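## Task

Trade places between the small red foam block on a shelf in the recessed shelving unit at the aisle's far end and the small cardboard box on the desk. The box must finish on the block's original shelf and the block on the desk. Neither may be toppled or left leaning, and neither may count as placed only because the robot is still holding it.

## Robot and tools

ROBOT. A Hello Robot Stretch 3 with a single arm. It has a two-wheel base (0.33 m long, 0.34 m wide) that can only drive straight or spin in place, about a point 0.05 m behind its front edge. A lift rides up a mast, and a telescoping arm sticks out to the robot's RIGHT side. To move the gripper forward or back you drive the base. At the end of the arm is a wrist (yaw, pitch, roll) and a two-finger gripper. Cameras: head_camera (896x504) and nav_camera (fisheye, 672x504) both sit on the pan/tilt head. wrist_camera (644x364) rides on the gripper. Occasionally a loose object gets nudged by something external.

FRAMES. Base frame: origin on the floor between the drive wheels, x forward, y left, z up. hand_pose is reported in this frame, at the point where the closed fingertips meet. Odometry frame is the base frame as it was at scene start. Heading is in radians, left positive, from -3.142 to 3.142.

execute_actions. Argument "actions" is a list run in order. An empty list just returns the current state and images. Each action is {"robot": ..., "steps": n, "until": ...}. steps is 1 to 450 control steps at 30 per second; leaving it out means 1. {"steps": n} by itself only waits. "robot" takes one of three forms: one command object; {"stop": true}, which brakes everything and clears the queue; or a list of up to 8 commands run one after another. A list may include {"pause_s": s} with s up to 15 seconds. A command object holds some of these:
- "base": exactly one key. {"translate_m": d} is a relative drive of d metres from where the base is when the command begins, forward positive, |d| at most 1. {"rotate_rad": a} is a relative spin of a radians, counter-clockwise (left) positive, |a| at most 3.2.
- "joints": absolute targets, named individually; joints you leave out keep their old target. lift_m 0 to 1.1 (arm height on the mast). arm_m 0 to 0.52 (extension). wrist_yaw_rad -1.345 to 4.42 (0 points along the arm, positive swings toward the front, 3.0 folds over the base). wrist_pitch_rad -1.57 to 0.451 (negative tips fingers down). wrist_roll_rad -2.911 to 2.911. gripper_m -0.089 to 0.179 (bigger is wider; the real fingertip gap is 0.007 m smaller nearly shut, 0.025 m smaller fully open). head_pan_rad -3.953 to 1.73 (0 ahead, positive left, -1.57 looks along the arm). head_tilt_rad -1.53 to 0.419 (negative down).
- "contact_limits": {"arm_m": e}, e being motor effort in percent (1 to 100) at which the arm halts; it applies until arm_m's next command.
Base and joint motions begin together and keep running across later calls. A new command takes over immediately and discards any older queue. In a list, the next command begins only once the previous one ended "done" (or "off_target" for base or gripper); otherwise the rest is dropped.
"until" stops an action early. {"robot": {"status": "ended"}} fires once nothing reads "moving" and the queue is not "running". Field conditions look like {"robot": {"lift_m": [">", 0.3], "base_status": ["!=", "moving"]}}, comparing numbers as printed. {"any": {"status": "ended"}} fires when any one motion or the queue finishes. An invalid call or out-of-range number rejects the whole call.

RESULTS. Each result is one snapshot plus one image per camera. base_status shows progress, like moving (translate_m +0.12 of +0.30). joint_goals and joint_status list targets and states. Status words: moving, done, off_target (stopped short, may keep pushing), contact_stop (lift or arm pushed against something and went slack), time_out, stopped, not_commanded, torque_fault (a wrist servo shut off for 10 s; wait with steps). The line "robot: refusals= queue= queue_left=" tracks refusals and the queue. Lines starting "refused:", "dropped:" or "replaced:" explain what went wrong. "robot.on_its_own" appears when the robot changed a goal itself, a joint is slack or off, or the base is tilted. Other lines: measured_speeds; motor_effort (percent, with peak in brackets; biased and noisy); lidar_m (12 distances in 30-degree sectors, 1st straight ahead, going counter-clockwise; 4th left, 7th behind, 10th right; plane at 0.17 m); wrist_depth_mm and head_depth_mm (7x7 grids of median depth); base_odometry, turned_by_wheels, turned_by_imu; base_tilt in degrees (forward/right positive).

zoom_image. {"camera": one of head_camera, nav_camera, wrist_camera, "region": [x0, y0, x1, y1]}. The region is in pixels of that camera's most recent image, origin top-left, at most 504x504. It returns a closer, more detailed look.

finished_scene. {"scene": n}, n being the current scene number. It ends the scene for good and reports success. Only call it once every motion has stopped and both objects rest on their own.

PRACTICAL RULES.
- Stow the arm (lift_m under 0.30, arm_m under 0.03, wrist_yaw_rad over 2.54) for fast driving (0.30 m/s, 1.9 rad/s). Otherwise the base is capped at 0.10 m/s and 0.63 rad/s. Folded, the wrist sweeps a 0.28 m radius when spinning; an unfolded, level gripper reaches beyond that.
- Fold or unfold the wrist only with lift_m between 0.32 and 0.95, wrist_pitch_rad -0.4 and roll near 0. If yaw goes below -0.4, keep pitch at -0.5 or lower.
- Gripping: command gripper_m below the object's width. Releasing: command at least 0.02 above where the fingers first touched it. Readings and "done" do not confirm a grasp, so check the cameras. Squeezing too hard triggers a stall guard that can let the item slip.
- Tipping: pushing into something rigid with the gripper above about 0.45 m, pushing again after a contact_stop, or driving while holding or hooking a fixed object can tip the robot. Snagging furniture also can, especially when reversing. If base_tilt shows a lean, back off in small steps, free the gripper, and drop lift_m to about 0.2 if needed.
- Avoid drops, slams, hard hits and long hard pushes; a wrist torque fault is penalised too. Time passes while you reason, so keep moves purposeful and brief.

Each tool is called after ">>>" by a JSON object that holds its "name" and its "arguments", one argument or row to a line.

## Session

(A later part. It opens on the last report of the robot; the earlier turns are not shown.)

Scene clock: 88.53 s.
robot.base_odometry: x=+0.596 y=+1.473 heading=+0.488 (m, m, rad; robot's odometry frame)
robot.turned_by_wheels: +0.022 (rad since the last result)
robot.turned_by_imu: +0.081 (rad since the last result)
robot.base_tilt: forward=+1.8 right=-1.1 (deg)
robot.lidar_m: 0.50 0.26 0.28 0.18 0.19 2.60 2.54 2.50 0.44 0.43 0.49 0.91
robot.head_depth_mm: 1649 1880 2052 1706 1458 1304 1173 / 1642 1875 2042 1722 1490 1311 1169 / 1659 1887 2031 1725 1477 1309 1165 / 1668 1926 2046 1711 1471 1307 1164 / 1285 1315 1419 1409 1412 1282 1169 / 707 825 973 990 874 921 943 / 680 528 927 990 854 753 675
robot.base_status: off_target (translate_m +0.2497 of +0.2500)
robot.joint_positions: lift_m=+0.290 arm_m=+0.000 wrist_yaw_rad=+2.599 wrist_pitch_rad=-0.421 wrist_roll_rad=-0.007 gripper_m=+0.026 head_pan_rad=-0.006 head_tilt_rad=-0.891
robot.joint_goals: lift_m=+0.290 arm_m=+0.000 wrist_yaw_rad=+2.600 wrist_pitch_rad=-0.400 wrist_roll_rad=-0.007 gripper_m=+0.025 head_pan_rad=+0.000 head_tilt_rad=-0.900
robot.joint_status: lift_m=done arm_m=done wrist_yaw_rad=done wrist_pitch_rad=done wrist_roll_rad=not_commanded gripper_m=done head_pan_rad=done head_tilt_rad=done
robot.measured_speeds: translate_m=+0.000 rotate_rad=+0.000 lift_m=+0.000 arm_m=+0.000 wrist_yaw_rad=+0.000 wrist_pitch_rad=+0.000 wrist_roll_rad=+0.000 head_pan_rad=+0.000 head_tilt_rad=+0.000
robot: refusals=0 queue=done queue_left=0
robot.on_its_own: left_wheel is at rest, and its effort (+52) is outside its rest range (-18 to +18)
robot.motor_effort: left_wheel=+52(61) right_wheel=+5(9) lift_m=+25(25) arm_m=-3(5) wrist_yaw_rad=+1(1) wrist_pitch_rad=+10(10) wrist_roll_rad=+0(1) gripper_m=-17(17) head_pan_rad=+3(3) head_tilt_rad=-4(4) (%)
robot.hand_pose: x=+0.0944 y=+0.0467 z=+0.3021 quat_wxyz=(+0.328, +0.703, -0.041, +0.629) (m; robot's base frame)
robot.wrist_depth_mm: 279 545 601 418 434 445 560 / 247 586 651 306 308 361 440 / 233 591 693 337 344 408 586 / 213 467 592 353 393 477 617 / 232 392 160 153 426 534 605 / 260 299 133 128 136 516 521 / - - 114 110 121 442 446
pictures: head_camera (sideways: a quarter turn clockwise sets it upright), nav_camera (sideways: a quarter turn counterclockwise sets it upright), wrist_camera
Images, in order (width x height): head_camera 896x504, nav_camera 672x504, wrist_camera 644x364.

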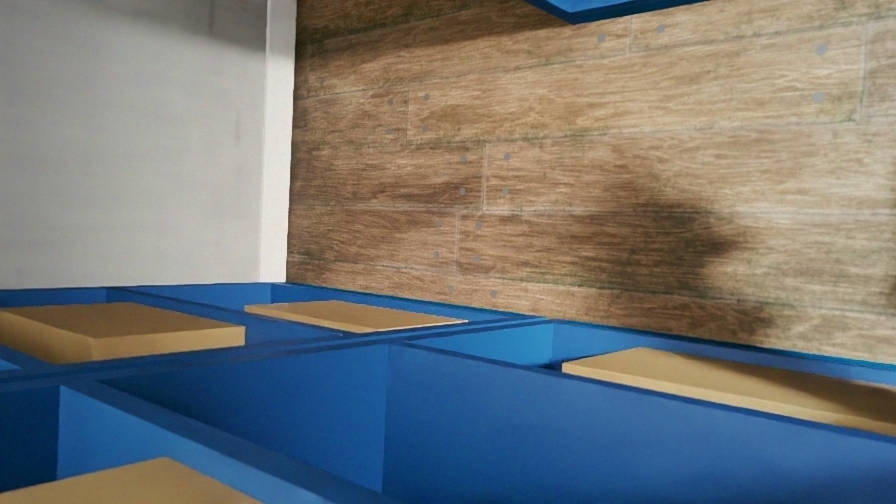

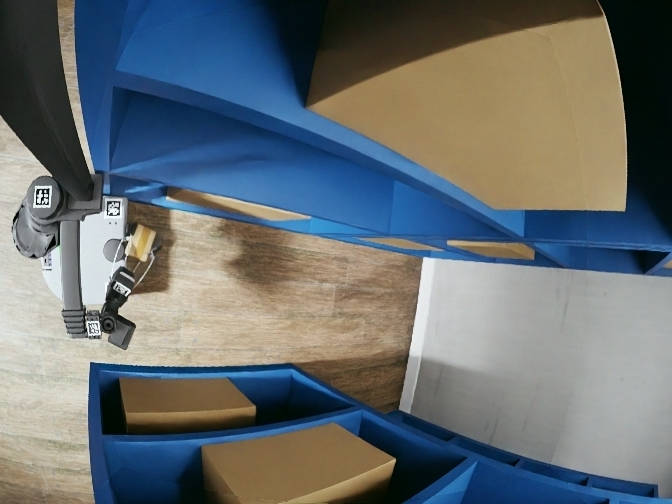

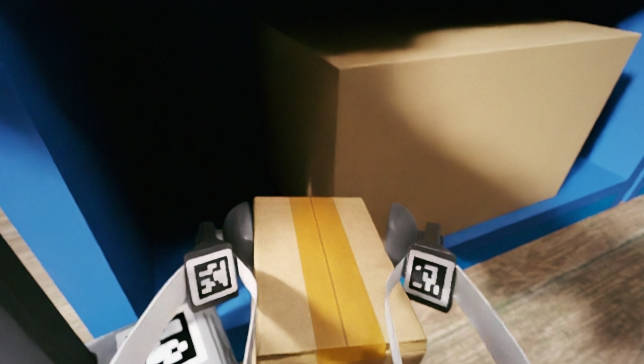

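>>> {"name": "execute_actions", "arguments": {
  "actions": [
    {"robot":[{"base":{"translate_m":-0.22}},{"base":{"rotate_rad":-0.6}},{"base":{"translate_m":0.2}},{"base":{"rotate_rad":0.48},"joints":{"head_tilt_rad":-1.2}}],"steps":450,"until":{"robot":{"status":"ended"}}}
  ]
}}

Scene clock: 98.27 s.
robot.base_odometry: x=+0.600 y=+1.347 heading=+0.366 (m, m, rad; robot's odometry frame)
robot.turned_by_wheels: -0.121 (rad since the last result)
robot.turned_by_imu: -0.123 (rad since the last result)
robot.base_tilt: forward=+2.0 right=-1.0 (deg)
robot.lidar_m: 1.15 0.44 0.38 0.29 1.94 2.61 2.48 2.61 1.95 0.31 0.35 0.48
robot.head_depth_mm: 939 932 886 1017 980 1112 1121 / 1861 1625 1407 1357 1275 1213 - / 1858 1670 1532 1412 1300 1212 - / 1853 1672 1524 1404 1301 1212 - / 1828 1674 1512 1394 1290 1202 - / 1807 1657 1506 1394 1295 1201 1138 / 1395 1343 1364 1249 1209 1155 1105
robot.base_status: done (rotate_rad +0.4799 of +0.4800)
robot.joint_positions: lift_m=+0.290 arm_m=+0.000 wrist_yaw_rad=+2.599 wrist_pitch_rad=-0.421 wrist_roll_rad=-0.007 gripper_m=+0.026 head_pan_rad=-0.006 head_tilt_rad=-1.185
robot.joint_goals: lift_m=+0.290 arm_m=+0.000 wrist_yaw_rad=+2.600 wrist_pitch_rad=-0.400 wrist_roll_rad=-0.007 gripper_m=+0.025 head_pan_rad=+0.000 head_tilt_rad=-1.200
robot.joint_status: lift_m=done arm_m=done wrist_yaw_rad=done wrist_pitch_rad=done wrist_roll_rad=not_commanded gripper_m=done head_pan_rad=done head_tilt_rad=done
robot.measured_speeds: translate_m=+0.000 rotate_rad=+0.000 lift_m=+0.000 arm_m=+0.000 wrist_yaw_rad=+0.000 wrist_pitch_rad=+0.000 wrist_roll_rad=+0.000 head_pan_rad=+0.000 head_tilt_rad=+0.000
robot: refusals=0 queue=done queue_left=0
robot.motor_effort: left_wheel=-2(52) right_wheel=+1(5) lift_m=+25(24) arm_m=-4(4) wrist_yaw_rad=+1(0) wrist_pitch_rad=+10(11) wrist_roll_rad=+0(0) gripper_m=-16(16) head_pan_rad=+3(2) head_tilt_rad=-5(20) (%)
robot.hand_pose: x=+0.0944 y=+0.0467 z=+0.3021 quat_wxyz=(+0.328, +0.703, -0.041, +0.629) (m; robot's base frame)
robot.wrist_depth_mm: 279 651 558 422 495 687 748 / 278 694 621 431 522 730 893 / 304 711 682 474 581 794 935 / 690 549 596 522 637 754 746 / 585 438 160 153 623 608 616 / 505 443 133 128 136 515 513 / - - 113 110 122 440 447
pictures: head_camera (sideways: a quarter turn clockwise sets it upright), nav_camera (sideways: a quarter turn counterclockwise sets it upright), wrist_camera
Images, in order (width x height): head_camera 896x504, nav_camera 672x504, wrist_camera 644x364.

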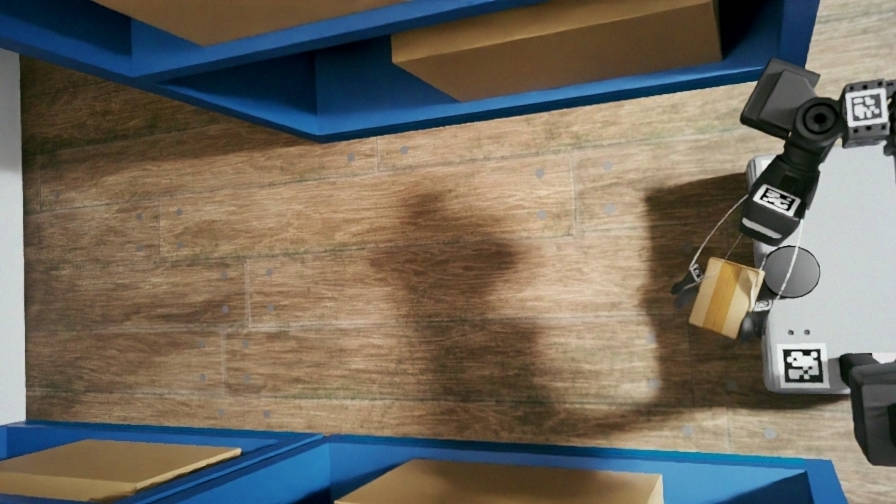

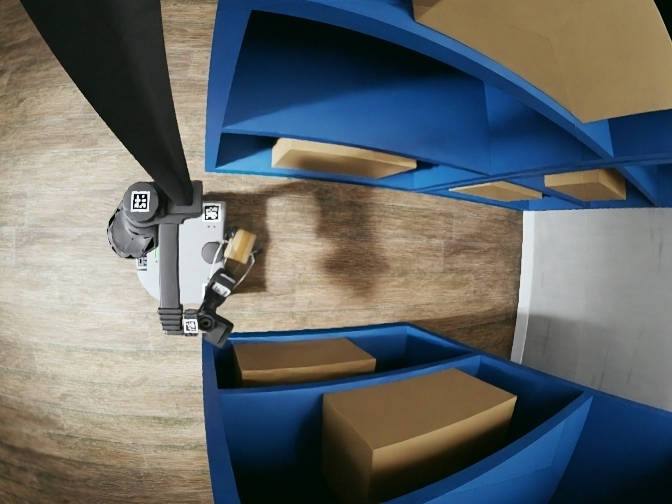

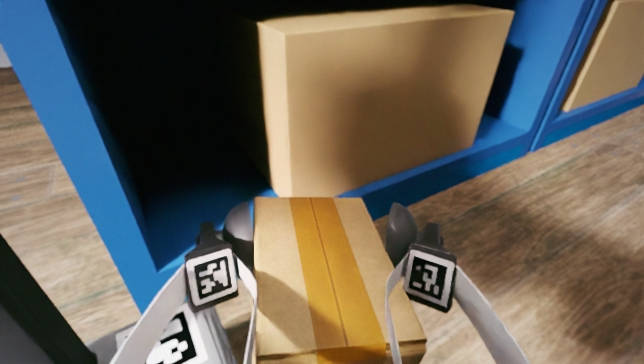

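>>> {"name": "execute_actions", "arguments": {
  "actions": [
    {"robot":[{"base":{"rotate_rad":0.07},"joints":{"lift_m":0.33}},{"base":{"translate_m":0.4}}],"steps":450,"until":{"robot":{"status":"ended"}}}
  ]
}}

Scene clock: 106.30 s.
robot.base_odometry: x=+0.962 y=+1.516 heading=+0.436 (m, m, rad; robot's odometry frame)
robot.turned_by_wheels: +0.070 (rad since the last result)
robot.turned_by_imu: +0.070 (rad since the last result)
robot.base_tilt: forward=+1.8 right=-0.9 (deg)
robot.lidar_m: 0.82 0.36 0.28 0.28 0.30 0.48 2.88 0.48 0.37 0.37 0.57 0.56
robot.head_depth_mm: 1558 1693 1539 1405 1234 1156 1066 / 1560 1673 1546 1409 1309 1223 - / 1565 1679 1527 1415 1297 1218 - / 1568 1687 1520 1403 1295 1216 - / 1579 1664 1515 1389 1299 1206 - / 1507 1538 1428 1363 1276 1201 1136 / 948 963 903 998 1213 1014 1027
robot.base_status: done (translate_m +0.4000 of +0.4000)
robot.joint_positions: lift_m=+0.330 arm_m=+0.000 wrist_yaw_rad=+2.599 wrist_pitch_rad=-0.421 wrist_roll_rad=-0.007 gripper_m=+0.026 head_pan_rad=-0.006 head_tilt_rad=-1.186
robot.joint_goals: lift_m=+0.330 arm_m=+0.000 wrist_yaw_rad=+2.600 wrist_pitch_rad=-0.400 wrist_roll_rad=-0.007 gripper_m=+0.025 head_pan_rad=+0.000 head_tilt_rad=-1.200
robot.joint_status: lift_m=done arm_m=done wrist_yaw_rad=done wrist_pitch_rad=done wrist_roll_rad=not_commanded gripper_m=done head_pan_rad=done head_tilt_rad=done
robot.measured_speeds: translate_m=+0.000 rotate_rad=+0.000 lift_m=+0.000 arm_m=+0.000 wrist_yaw_rad=+0.000 wrist_pitch_rad=+0.000 wrist_roll_rad=+0.000 head_pan_rad=+0.000 head_tilt_rad=+0.000
robot: refusals=0 queue=done queue_left=0
robot.motor_effort: left_wheel=-3(10) right_wheel=+1(5) lift_m=+29(31) arm_m=-3(3) wrist_yaw_rad=+1(1) wrist_pitch_rad=+10(10) wrist_roll_rad=+0(0) gripper_m=-16(17) head_pan_rad=+3(4) head_tilt_rad=-5(5) (%)
robot.hand_pose: x=+0.0944 y=+0.0466 z=+0.3419 quat_wxyz=(+0.328, +0.703, -0.041, +0.629) (m; robot's base frame)
robot.wrist_depth_mm: 564 608 664 737 531 443 690 / 357 359 366 399 557 495 658 / 286 314 354 412 594 627 769 / 303 339 383 452 610 698 791 / 330 374 160 153 606 665 668 / 363 400 133 128 136 557 559 / - 410 454 109 121 483 485
pictures: head_camera (sideways: a quarter turn clockwise sets it upright), nav_camera (sideways: a quarter turn counterclockwise sets it upright), wrist_camera
Images, in order (width x height): head_camera 896x504, nav_camera 672x504, wrist_camera 644x364.

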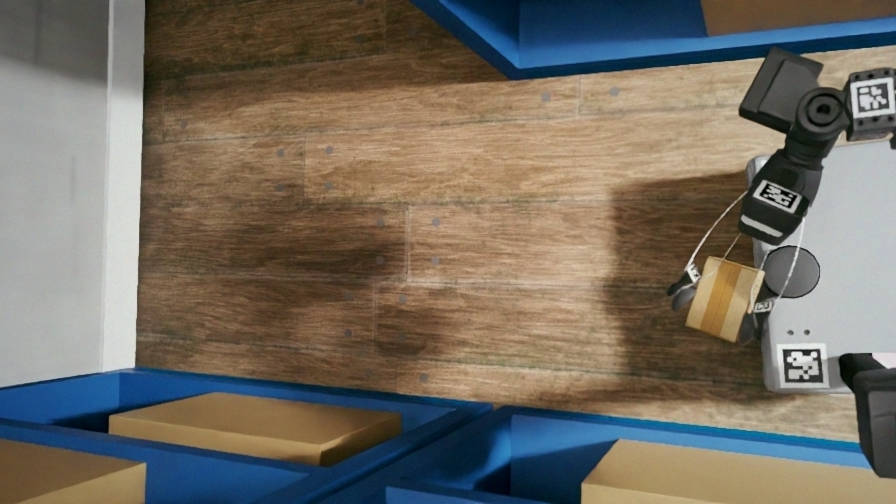

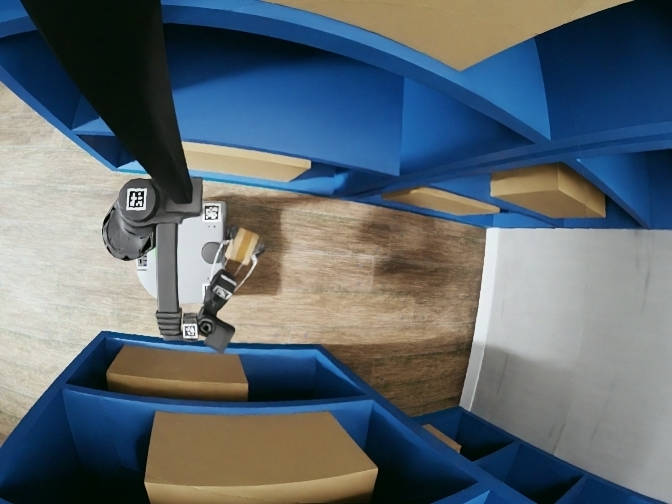

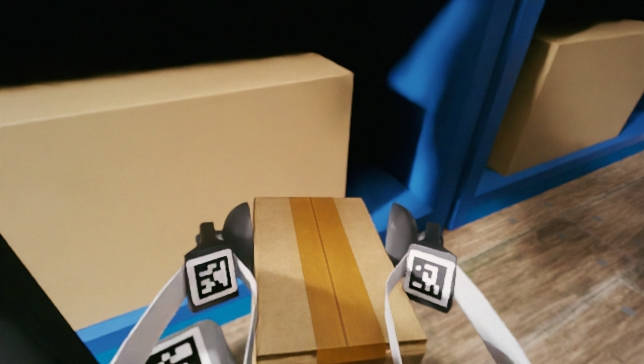

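>>> {"name": "execute_actions", "arguments": {
  "actions": [
    {"robot":[{"base":{"rotate_rad":-0.075},"joints":{"lift_m":0.8,"head_pan_rad":-1.4,"head_tilt_rad":-0.5}},{"base":{"translate_m":0.9}}],"steps":450,"until":{"robot":{"status":"ended"}}}
  ]
}}

Scene clock: 122.90 s.
robot.base_odometry: x=+1.804 y=+1.835 heading=+0.361 (m, m, rad; robot's odometry frame)
robot.turned_by_wheels: -0.075 (rad since the last result)
robot.turned_by_imu: -0.071 (rad since the last result)
robot.base_tilt: forward=+2.1 right=-1.5 (deg)
robot.lidar_m: 0.52 0.53 0.27 0.26 0.28 0.44 1.12 0.56 0.62 0.84 0.73 0.54
robot.head_depth_mm: 1064 1144 1017 1351 1241 1127 1244 / 1078 1162 1023 1375 1233 1139 1225 / 1090 1173 1022 1392 1241 1161 1243 / 1097 1186 918 1420 1248 1178 1261 / 1109 1203 1036 1431 1245 1465 1319 / 1125 1216 1043 1399 1251 1463 1338 / 1054 1075 993 1120 1131 1185 1267
robot.base_status: moving (translate_m +0.9000 of +0.9000)
robot.joint_positions: lift_m=+0.800 arm_m=+0.000 wrist_yaw_rad=+2.599 wrist_pitch_rad=-0.421 wrist_roll_rad=-0.007 gripper_m=+0.026 head_pan_rad=-1.393 head_tilt_rad=-0.507
robot.joint_goals: lift_m=+0.800 arm_m=+0.000 wrist_yaw_rad=+2.600 wrist_pitch_rad=-0.400 wrist_roll_rad=-0.007 gripper_m=+0.025 head_pan_rad=-1.400 head_tilt_rad=-0.500
robot.joint_status: lift_m=done arm_m=done wrist_yaw_rad=done wrist_pitch_rad=done wrist_roll_rad=not_commanded gripper_m=done head_pan_rad=done head_tilt_rad=done
robot.measured_speeds: translate_m=+0.000 rotate_rad=+0.000 lift_m=+0.000 arm_m=+0.000 wrist_yaw_rad=+0.000 wrist_pitch_rad=+0.000 wrist_roll_rad=+0.000 head_pan_rad=+0.000 head_tilt_rad=+0.000
robot: refusals=0 queue=running queue_left=0
robot.motor_effort: left_wheel=+1(6) right_wheel=-3(5) lift_m=+28(30) arm_m=-4(4) wrist_yaw_rad=+1(0) wrist_pitch_rad=+10(10) wrist_roll_rad=+0(0) gripper_m=-17(17) head_pan_rad=-4(49) head_tilt_rad=+3(25) (%)
robot.hand_pose: x=+0.0944 y=+0.0466 z=+0.8119 quat_wxyz=(+0.328, +0.703, -0.041, +0.629) (m; robot's base frame)
robot.wrist_depth_mm: 541 608 679 725 545 449 381 / 396 397 405 414 544 476 392 / 283 305 345 408 557 513 409 / 287 321 377 440 626 540 424 / 310 352 159 153 614 565 444 / 346 377 133 128 136 583 457 / - 408 569 109 121 600 479
pictures: head_camera (sideways: a quarter turn clockwise sets it upright), nav_camera (sideways: a quarter turn counterclockwise sets it upright), wrist_camera
Images, in order (width x height): head_camera 896x504, nav_camera 672x504, wrist_camera 644x364.

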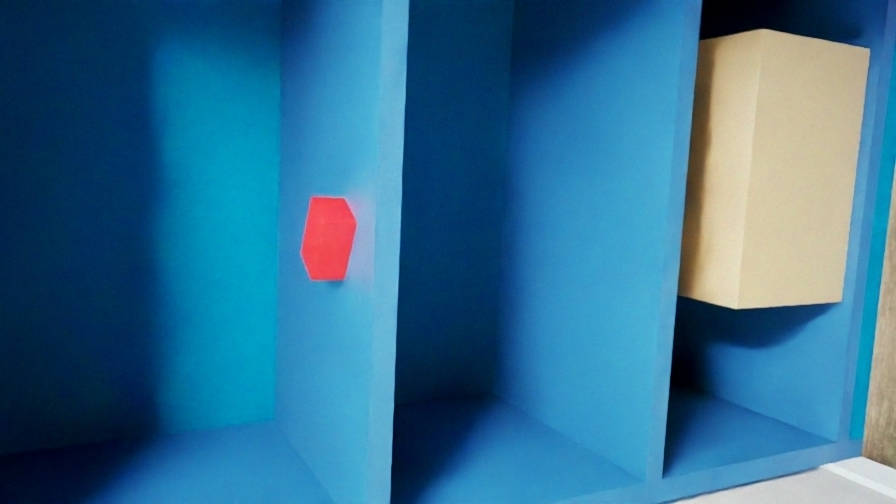

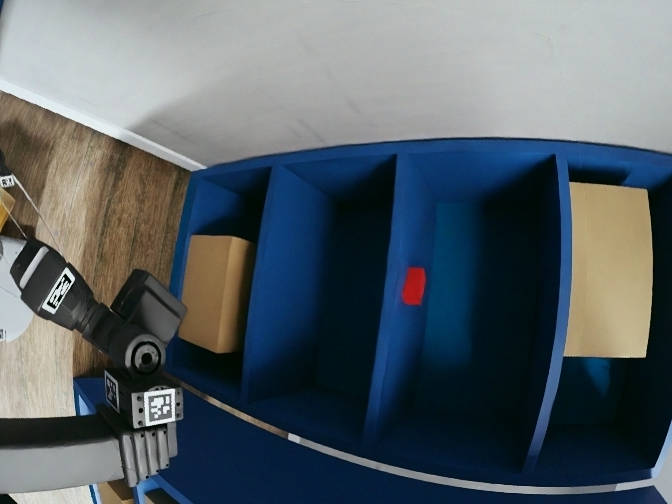

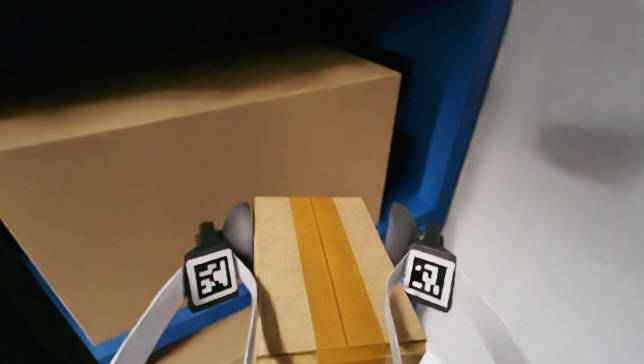

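>>> {"name": "execute_actions", "arguments": {
  "actions": [
    {"robot":[{"base":{"translate_m":-0.05},"joints":{"wrist_yaw_rad":0}},{"joints":{"lift_m":1.06}},{"joints":{"arm_m":0.2}}],"steps":450,"until":{"robot":{"status":"ended"}}}
  ]
}}

Scene clock: 132.93 s.
robot.base_odometry: x=+1.757 y=+1.817 heading=+0.361 (m, m, rad; robot's odometry frame)
robot.turned_by_wheels: +0.000 (rad since the last result)
robot.turned_by_imu: -0.003 (rad since the last result)
robot.base_tilt: forward=+1.9 right=-0.9 (deg)
robot.lidar_m: 0.57 0.58 0.27 0.27 0.28 0.40 1.27 0.52 0.54 0.84 0.79 0.59
robot.head_depth_mm: 1058 - - 1381 1234 1350 1316 / 1078 1129 - - 1235 1139 1215 / 1088 1174 992 1414 1244 1160 1245 / 1098 1185 930 1409 1243 1179 1270 / 1111 1199 966 1431 1249 1198 1305 / 1123 1216 1043 1452 1252 1501 1340 / 1126 1187 1043 1245 1202 1282 1324
robot.base_status: done (translate_m -0.0500 of -0.0500)
robot.joint_positions: lift_m=+1.060 arm_m=+0.200 wrist_yaw_rad=+0.000 wrist_pitch_rad=-0.421 wrist_roll_rad=-0.007 gripper_m=+0.026 head_pan_rad=-1.393 head_tilt_rad=-0.507
robot.joint_goals: lift_m=+1.060 arm_m=+0.200 wrist_yaw_rad=+0.000 wrist_pitch_rad=-0.400 wrist_roll_rad=-0.007 gripper_m=+0.025 head_pan_rad=-1.400 head_tilt_rad=-0.500
robot.joint_status: lift_m=done arm_m=done wrist_yaw_rad=done wrist_pitch_rad=done wrist_roll_rad=not_commanded gripper_m=done head_pan_rad=done head_tilt_rad=done
robot.measured_speeds: translate_m=+0.000 rotate_rad=+0.000 lift_m=+0.000 arm_m=+0.000 wrist_yaw_rad=+0.000 wrist_pitch_rad=+0.000 wrist_roll_rad=+0.000 head_pan_rad=+0.000 head_tilt_rad=+0.000
robot: refusals=0 queue=done queue_left=0
robot.motor_effort: left_wheel=+1(3) right_wheel=-3(6) lift_m=+29(30) arm_m=+4(6) wrist_yaw_rad=+0(7) wrist_pitch_rad=+10(10) wrist_roll_rad=+0(1) gripper_m=-17(17) head_pan_rad=-3(4) head_tilt_rad=+3(2) (%)
robot.hand_pose: x=-0.0214 y=-0.5687 z=+1.0718 quat_wxyz=(+0.694, +0.149, -0.689, -0.147) (m; robot's base frame)
robot.wrist_depth_mm: 649 754 742 757 730 534 355 / 596 615 626 640 653 534 381 / 441 447 446 454 460 461 402 / 632 885 - 974 913 487 422 / 648 883 160 153 811 564 422 / 653 770 133 128 137 584 425 / 672 709 696 110 121 580 419
pictures: head_camera (sideways: a quarter turn clockwise sets it upright), nav_camera (sideways: a quarter turn counterclockwise sets it upright), wrist_camera
Images, in order (width x height): head_camera 896x504, nav_camera 672x504, wrist_camera 644x364.

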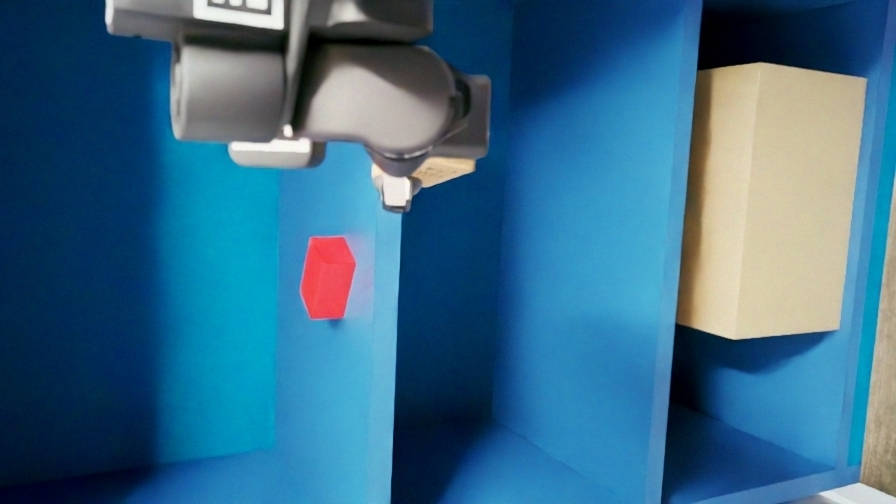

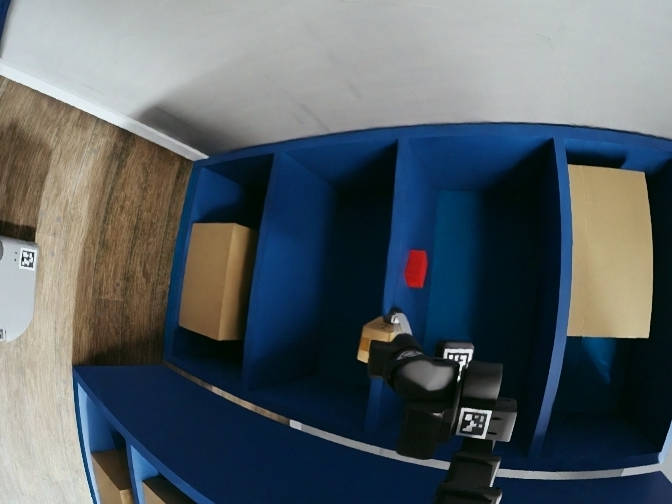

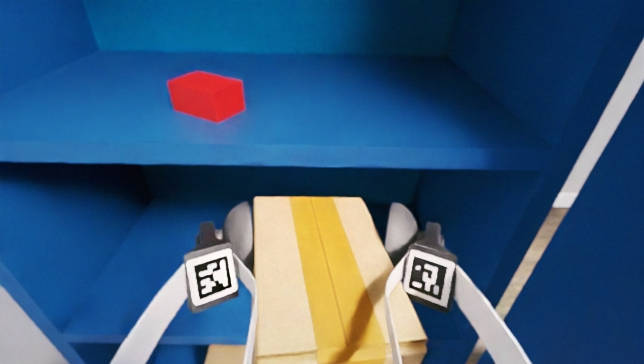

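>>> {"name": "execute_actions", "arguments": {
  "actions": [
    {"robot":[{"joints":{"arm_m":0,"wrist_yaw_rad":1.3}},{"base":{"rotate_rad":-0.3}},{"base":{"translate_m":0.2}},{"base":{"rotate_rad":-0.4}},{"base":{"translate_m":0.14}},{"base":{"rotate_rad":0.7}},{"base":{"translate_m":-0.2},"joints":{"wrist_yaw_rad":-0.2}}],"steps":450,"until":{"robot":{"status":"ended"}}},
    {"steps":300,"until":{"robot":{"status":"ended"}}}
  ]
}}

Scene clock: 155.03 s.
robot.base_odometry: x=+1.902 y=+1.712 heading=+0.361 (m, m, rad; robot's odometry frame)
robot.turned_by_wheels: +0.000 (rad since the last result)
robot.turned_by_imu: -0.003 (rad since the last result)
robot.base_tilt: forward=+1.8 right=-0.8 (deg)
robot.lidar_m: 0.47 0.49 0.43 0.41 0.43 0.57 0.86 0.52 0.69 0.69 0.65 0.49
robot.head_depth_mm: 933 1005 1059 - - - - / 942 1014 1039 786 - - - / 957 1027 1032 762 1247 985 1045 / 970 1043 1036 792 1239 990 1070 / 976 1055 1038 792 1250 992 1317 / 986 1067 1040 795 1204 1027 1287 / 936 950 925 800 1008 980 1096
robot.base_status: done (translate_m -0.2000 of -0.2000)
robot.joint_positions: lift_m=+1.060 arm_m=+0.000 wrist_yaw_rad=-0.199 wrist_pitch_rad=-0.421 wrist_roll_rad=-0.007 gripper_m=+0.026 head_pan_rad=-1.393 head_tilt_rad=-0.507
robot.joint_goals: lift_m=+1.060 arm_m=+0.000 wrist_yaw_rad=-0.200 wrist_pitch_rad=-0.400 wrist_roll_rad=-0.007 gripper_m=+0.025 head_pan_rad=-1.400 head_tilt_rad=-0.500
robot.joint_status: lift_m=done arm_m=done wrist_yaw_rad=done wrist_pitch_rad=done wrist_roll_rad=not_commanded gripper_m=done head_pan_rad=done head_tilt_rad=done
robot.measured_speeds: translate_m=+0.000 rotate_rad=+0.000 lift_m=+0.000 arm_m=+0.000 wrist_yaw_rad=+0.000 wrist_pitch_rad=+0.000 wrist_roll_rad=+0.000 head_pan_rad=+0.000 head_tilt_rad=+0.000
robot: refusals=0 queue=done queue_left=0
robot.motor_effort: left_wheel=-2(7) right_wheel=+1(4) lift_m=+29(29) arm_m=-4(4) wrist_yaw_rad=-1(5) wrist_pitch_rad=+10(11) wrist_roll_rad=+0(0) gripper_m=-17(17) head_pan_rad=-3(4) head_tilt_rad=+2(3) (%)
robot.hand_pose: x=-0.0657 y=-0.3648 z=+1.0718 quat_wxyz=(+0.676, +0.079, -0.700, -0.216) (m; robot's base frame)
robot.wrist_depth_mm: 694 744 766 818 774 502 420 / 609 620 632 635 639 526 429 / 443 448 465 490 526 537 428 / 684 937 - - 848 582 441 / 694 910 160 153 746 621 448 / 667 775 133 128 136 623 452 / 650 711 718 109 122 608 456
pictures: head_camera (sideways: a quarter turn clockwise sets it upright), nav_camera (sideways: a quarter turn counterclockwise sets it upright), wrist_camera
Images, in order (width x height): head_camera 896x504, nav_camera 672x504, wrist_camera 644x364.

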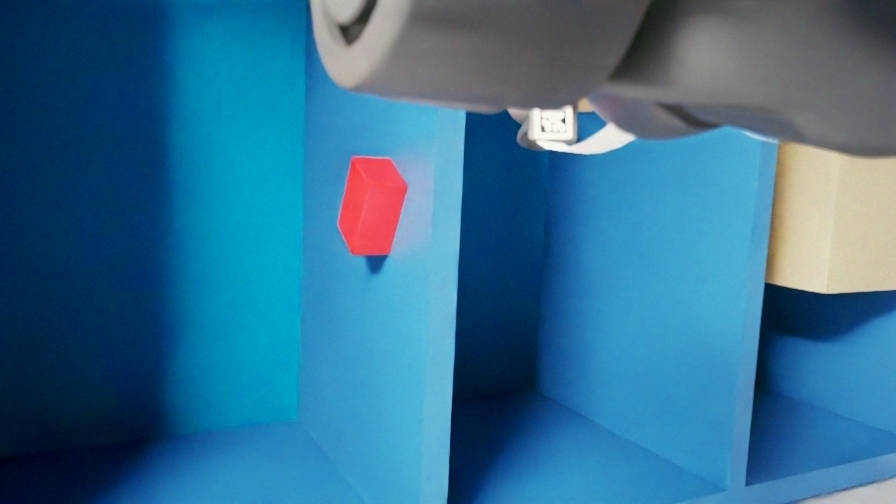

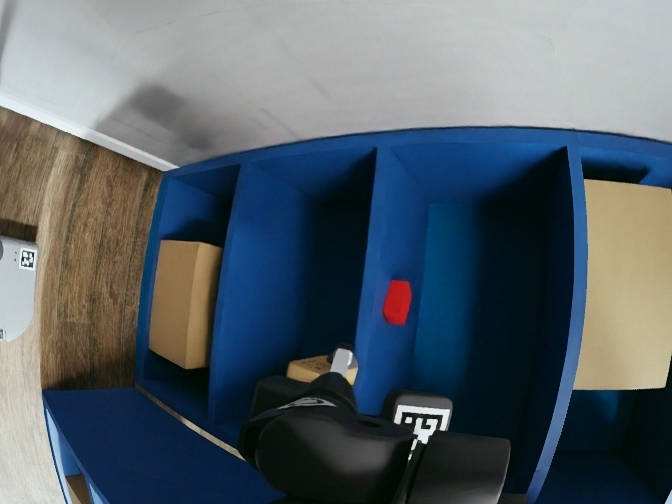

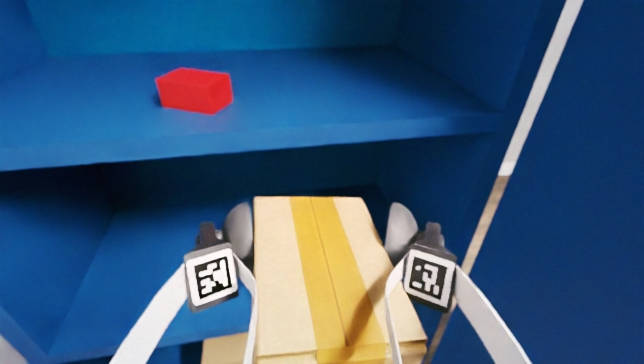

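>>> {"name": "execute_actions", "arguments": {
  "actions": [
    {"robot":[{"base":{"translate_m":-0.08}},{"joints":{"arm_m":0.47,"wrist_yaw_rad":-0.1}},{"joints":{"lift_m":1.0}}],"steps":450,"until":{"robot":{"status":"ended"}}}
  ]
}}

Scene clock: 165.60 s.
robot.base_odometry: x=+1.827 y=+1.684 heading=+0.361 (m, m, rad; robot's odometry frame)
robot.turned_by_wheels: +0.000 (rad since the last result)
robot.turned_by_imu: -0.003 (rad since the last result)
robot.base_tilt: forward=+1.9 right=-0.9 (deg)
robot.lidar_m: 0.55 0.58 0.43 0.41 0.43 0.57 0.85 0.45 0.57 0.69 0.72 0.57
robot.head_depth_mm: 933 989 916 739 1241 982 1073 / 942 1001 - 745 1246 982 1025 / 954 1026 1036 790 1241 983 1048 / 964 1042 1036 768 1247 988 1063 / 976 1054 1037 794 1242 992 1085 / 987 1067 1044 796 1255 1025 1326 / 998 1065 1044 800 1166 1023 1252
robot.base_status: done (translate_m -0.0800 of -0.0800)
robot.joint_positions: lift_m=+1.004 arm_m=+0.470 wrist_yaw_rad=-0.100 wrist_pitch_rad=-0.366 wrist_roll_rad=-0.013 gripper_m=+0.026 head_pan_rad=-1.393 head_tilt_rad=-0.507
robot.joint_goals: lift_m=+1.004 arm_m=+0.470 wrist_yaw_rad=-0.100 wrist_pitch_rad=-0.400 wrist_roll_rad=-0.013 gripper_m=+0.025 head_pan_rad=-1.400 head_tilt_rad=-0.500
robot.joint_status: lift_m=contact_stop arm_m=done wrist_yaw_rad=done wrist_pitch_rad=done wrist_roll_rad=not_commanded gripper_m=done head_pan_rad=done head_tilt_rad=done
robot.measured_speeds: translate_m=+0.000 rotate_rad=+0.000 lift_m=+0.001 arm_m=+0.000 wrist_yaw_rad=+0.000 wrist_pitch_rad=+0.072 wrist_roll_rad=-0.024 head_pan_rad=+0.000 head_tilt_rad=+0.000
robot: refusals=0 queue=dropped queue_left=0
robot.on_its_own: lift_m is slack since a contact_stop, until your next command for it
robot.motor_effort: left_wheel=-2(6) right_wheel=+0(1) lift_m=+24(29) arm_m=+4(4) wrist_yaw_rad=+1(5) wrist_pitch_rad=-20(20) wrist_roll_rad=+4(4) gripper_m=-17(17) head_pan_rad=-3(3) head_tilt_rad=+3(2) (%)
robot.hand_pose: x=-0.0446 y=-0.8442 z=+1.0284 quat_wxyz=(+0.693, +0.095, -0.696, -0.163) (m; robot's base frame)
robot.wrist_depth_mm: 341 349 356 368 378 386 334 / 369 377 389 398 410 414 336 / 375 381 389 391 399 403 339 / 282 286 288 291 296 301 301 / 226 229 162 154 247 238 240 / 189 192 134 127 134 197 198 / 162 163 159 109 117 168 169
pictures: head_camera (sideways: a quarter turn clockwise sets it upright), nav_camera (sideways: a quarter turn counterclockwise sets it upright), wrist_camera
Images, in order (width x height): head_camera 896x504, nav_camera 672x504, wrist_camera 644x364.

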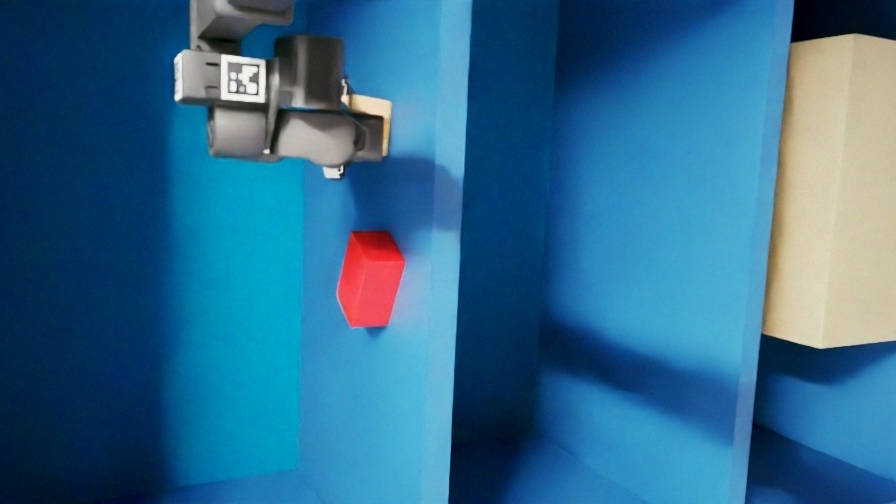

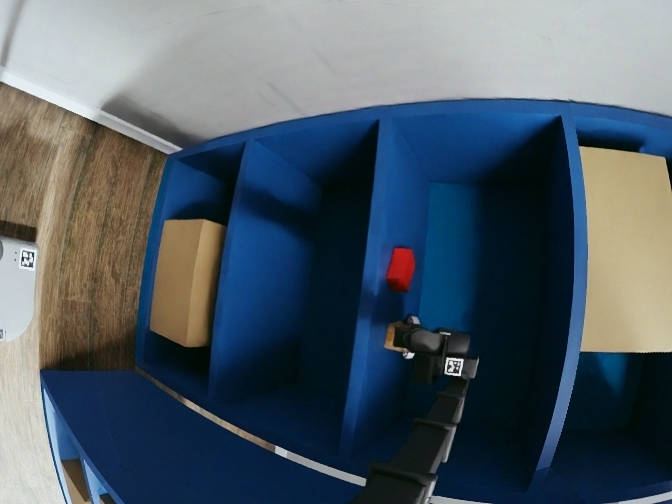

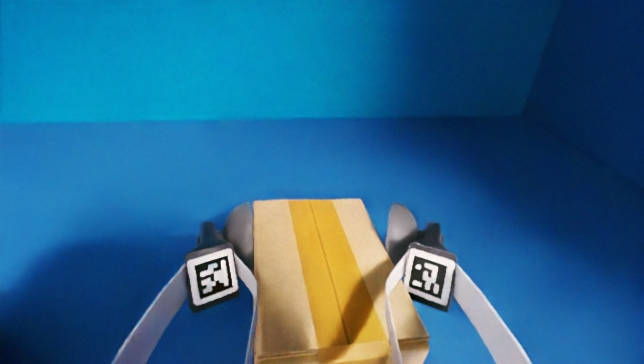

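>>> {"name": "execute_actions", "arguments": {
  "actions": [
    {"robot":[{"joints":{"lift_m":1.015,"gripper_m":0.12}},{"joints":{"lift_m":1.09}},{"joints":{"arm_m":0.3,"wrist_yaw_rad":0,"gripper_m":0.16}},{"base":{"translate_m":0.17}}],"steps":450,"until":{"robot":{"status":"ended"}}}
  ]
}}

Scene clock: 175.97 s.
robot.base_odometry: x=+1.986 y=+1.744 heading=+0.361 (m, m, rad; robot's odometry frame)
robot.turned_by_wheels: +0.000 (rad since the last result)
robot.turned_by_imu: -0.002 (rad since the last result)
robot.base_tilt: forward=+1.8 right=-0.9 (deg)
robot.lidar_m: 0.38 0.40 0.51 0.41 0.43 0.64 0.95 0.61 0.71 0.69 0.53 0.39
robot.head_depth_mm: 913 - 887 741 1242 984 1019 / 935 - - 743 1235 986 1030 / 957 1030 957 786 1240 987 1049 / 968 1040 997 788 1244 984 1284 / 978 1050 1033 792 1249 994 1320 / 946 967 928 798 1040 994 1111 / 729 741 756 762 836 896 956
robot.base_status: done (translate_m +0.1700 of +0.1700)
robot.joint_positions: lift_m=+1.090 arm_m=+0.300 wrist_yaw_rad=+0.000 wrist_pitch_rad=-0.412 wrist_roll_rad=-0.010 gripper_m=+0.160 head_pan_rad=-1.393 head_tilt_rad=-0.507
robot.joint_goals: lift_m=+1.090 arm_m=+0.300 wrist_yaw_rad=+0.000 wrist_pitch_rad=-0.400 wrist_roll_rad=-0.010 gripper_m=+0.160 head_pan_rad=-1.400 head_tilt_rad=-0.500
robot.joint_status: lift_m=done arm_m=done wrist_yaw_rad=done wrist_pitch_rad=done wrist_roll_rad=not_commanded gripper_m=done head_pan_rad=done head_tilt_rad=done
robot.measured_speeds: translate_m=+0.000 rotate_rad=+0.000 lift_m=+0.000 arm_m=+0.000 wrist_yaw_rad=+0.000 wrist_pitch_rad=+0.000 wrist_roll_rad=+0.000 head_pan_rad=+0.000 head_tilt_rad=+0.000
robot: refusals=0 queue=done queue_left=0
robot.motor_effort: left_wheel=-2(4) right_wheel=+1(4) lift_m=+28(29) arm_m=-4(5) wrist_yaw_rad=+0(4) wrist_pitch_rad=+6(17) wrist_roll_rad=+2(4) gripper_m=+0(85) head_pan_rad=-3(3) head_tilt_rad=+3(2) (%)
robot.hand_pose: x=-0.0216 y=-0.6703 z=+1.1038 quat_wxyz=(+0.696, +0.146, -0.688, -0.145) (m; robot's base frame)
robot.wrist_depth_mm: 407 521 529 528 523 527 522 / 408 565 566 576 579 566 556 / 413 514 519 533 537 544 528 / 383 403 405 409 413 346 423 / 327 340 328 290 326 311 341 / 283 274 280 282 282 - 286 / 237 240 243 242 244 245 247
pictures: head_camera (sideways: a quarter turn clockwise sets it upright), nav_camera (sideways: a quarter turn counterclockwise sets it upright), wrist_camera
Images, in order (width x height): head_camera 896x504, nav_camera 672x504, wrist_camera 644x364.

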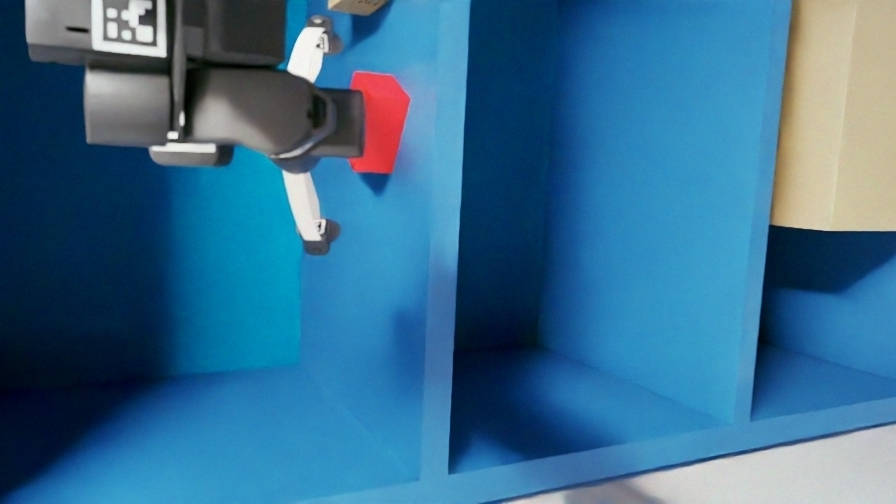

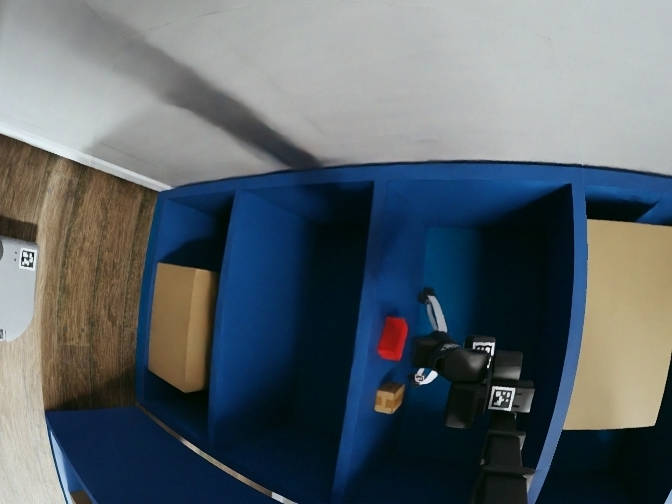

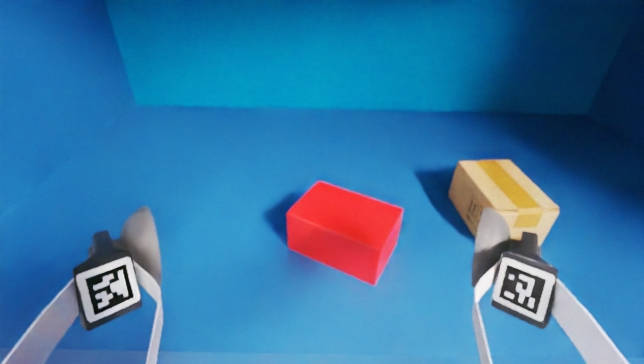

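>>> {"name": "execute_actions", "arguments": {
  "actions": [
    {"robot":[{"base":{"translate_m":0.07},"joints":{"wrist_yaw_rad":-0.4,"gripper_m":0.15}},{"joints":{"arm_m":0.41}},{"joints":{"lift_m":1.05}}],"steps":450,"until":{"robot":{"status":"ended"}}}
  ]
}}

Scene clock: 182.97 s.
robot.base_odometry: x=+2.052 y=+1.768 heading=+0.361 (m, m, rad; robot's odometry frame)
robot.turned_by_wheels: +0.000 (rad since the last result)
robot.turned_by_imu: -0.001 (rad since the last result)
robot.base_tilt: forward=+1.8 right=-1.0 (deg)
robot.lidar_m: 0.31 0.33 0.45 0.41 0.43 0.59 1.01 0.67 0.71 0.69 0.43 0.32
robot.head_depth_mm: 930 - 763 737 1236 982 1020 / 944 - - 782 1240 986 1034 / 960 1033 960 787 1240 986 1072 / 969 1047 1033 789 1243 991 1320 / 963 1031 963 792 1159 1022 1251 / 734 752 770 753 861 931 1001 / 591 635 673 719 739 753 772
robot.base_status: done (translate_m +0.0700 of +0.0700)
robot.joint_positions: lift_m=+1.050 arm_m=+0.410 wrist_yaw_rad=-0.399 wrist_pitch_rad=-0.412 wrist_roll_rad=-0.009 gripper_m=+0.150 head_pan_rad=-1.393 head_tilt_rad=-0.507
robot.joint_goals: lift_m=+1.050 arm_m=+0.410 wrist_yaw_rad=-0.400 wrist_pitch_rad=-0.400 wrist_roll_rad=-0.009 gripper_m=+0.150 head_pan_rad=-1.400 head_tilt_rad=-0.500
robot.joint_status: lift_m=done arm_m=done wrist_yaw_rad=done wrist_pitch_rad=done wrist_roll_rad=not_commanded gripper_m=done head_pan_rad=done head_tilt_rad=done
robot.measured_speeds: translate_m=+0.000 rotate_rad=+0.000 lift_m=+0.000 arm_m=+0.000 wrist_yaw_rad=+0.000 wrist_pitch_rad=+0.000 wrist_roll_rad=+0.000 head_pan_rad=+0.000 head_tilt_rad=+0.000
robot: refusals=0 queue=done queue_left=0
robot.motor_effort: left_wheel=-3(3) right_wheel=+1(5) lift_m=+24(28) arm_m=+4(4) wrist_yaw_rad=-1(3) wrist_pitch_rad=+6(6) wrist_roll_rad=+1(1) gripper_m=-1(49) head_pan_rad=-3(4) head_tilt_rad=+2(2) (%)
robot.hand_pose: x=-0.1090 y=-0.7621 z=+1.0641 quat_wxyz=(+0.653, +0.006, -0.704, -0.279) (m; robot's base frame)
robot.wrist_depth_mm: 358 386 420 465 527 547 432 / 381 413 457 518 571 551 450 / 400 431 431 440 446 453 431 / 329 331 337 341 313 270 352 / 270 281 274 213 279 270 286 / 233 224 220 180 228 - 239 / 199 200 197 191 197 203 206
pictures: head_camera (sideways: a quarter turn clockwise sets it upright), nav_camera (sideways: a quarter turn counterclockwise sets it upright), wrist_camera
Images, in order (width x height): head_camera 896x504, nav_camera 672x504, wrist_camera 644x364.

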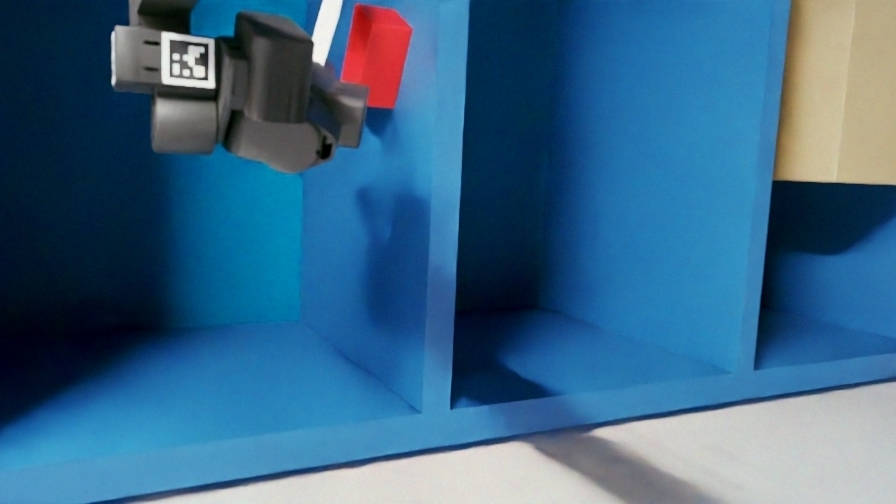

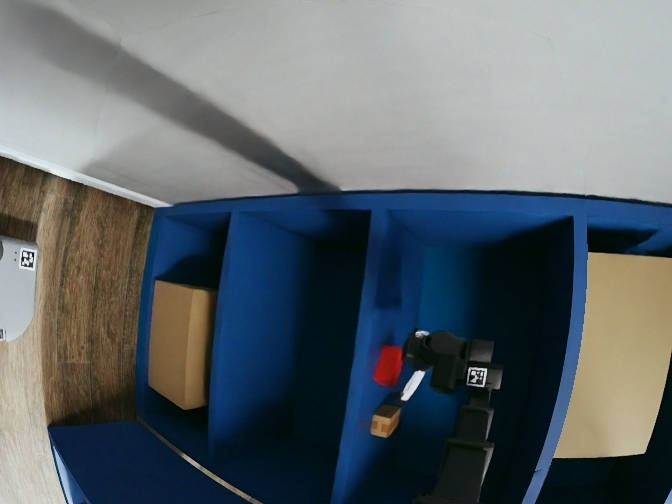

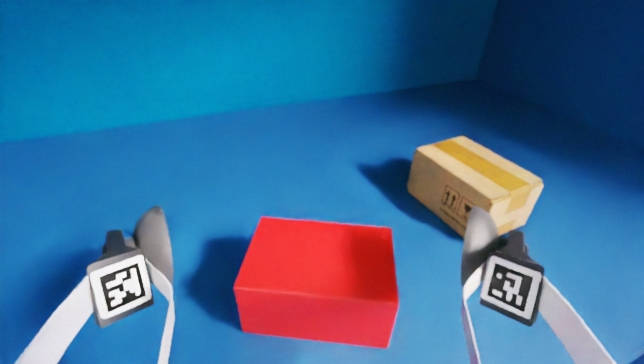

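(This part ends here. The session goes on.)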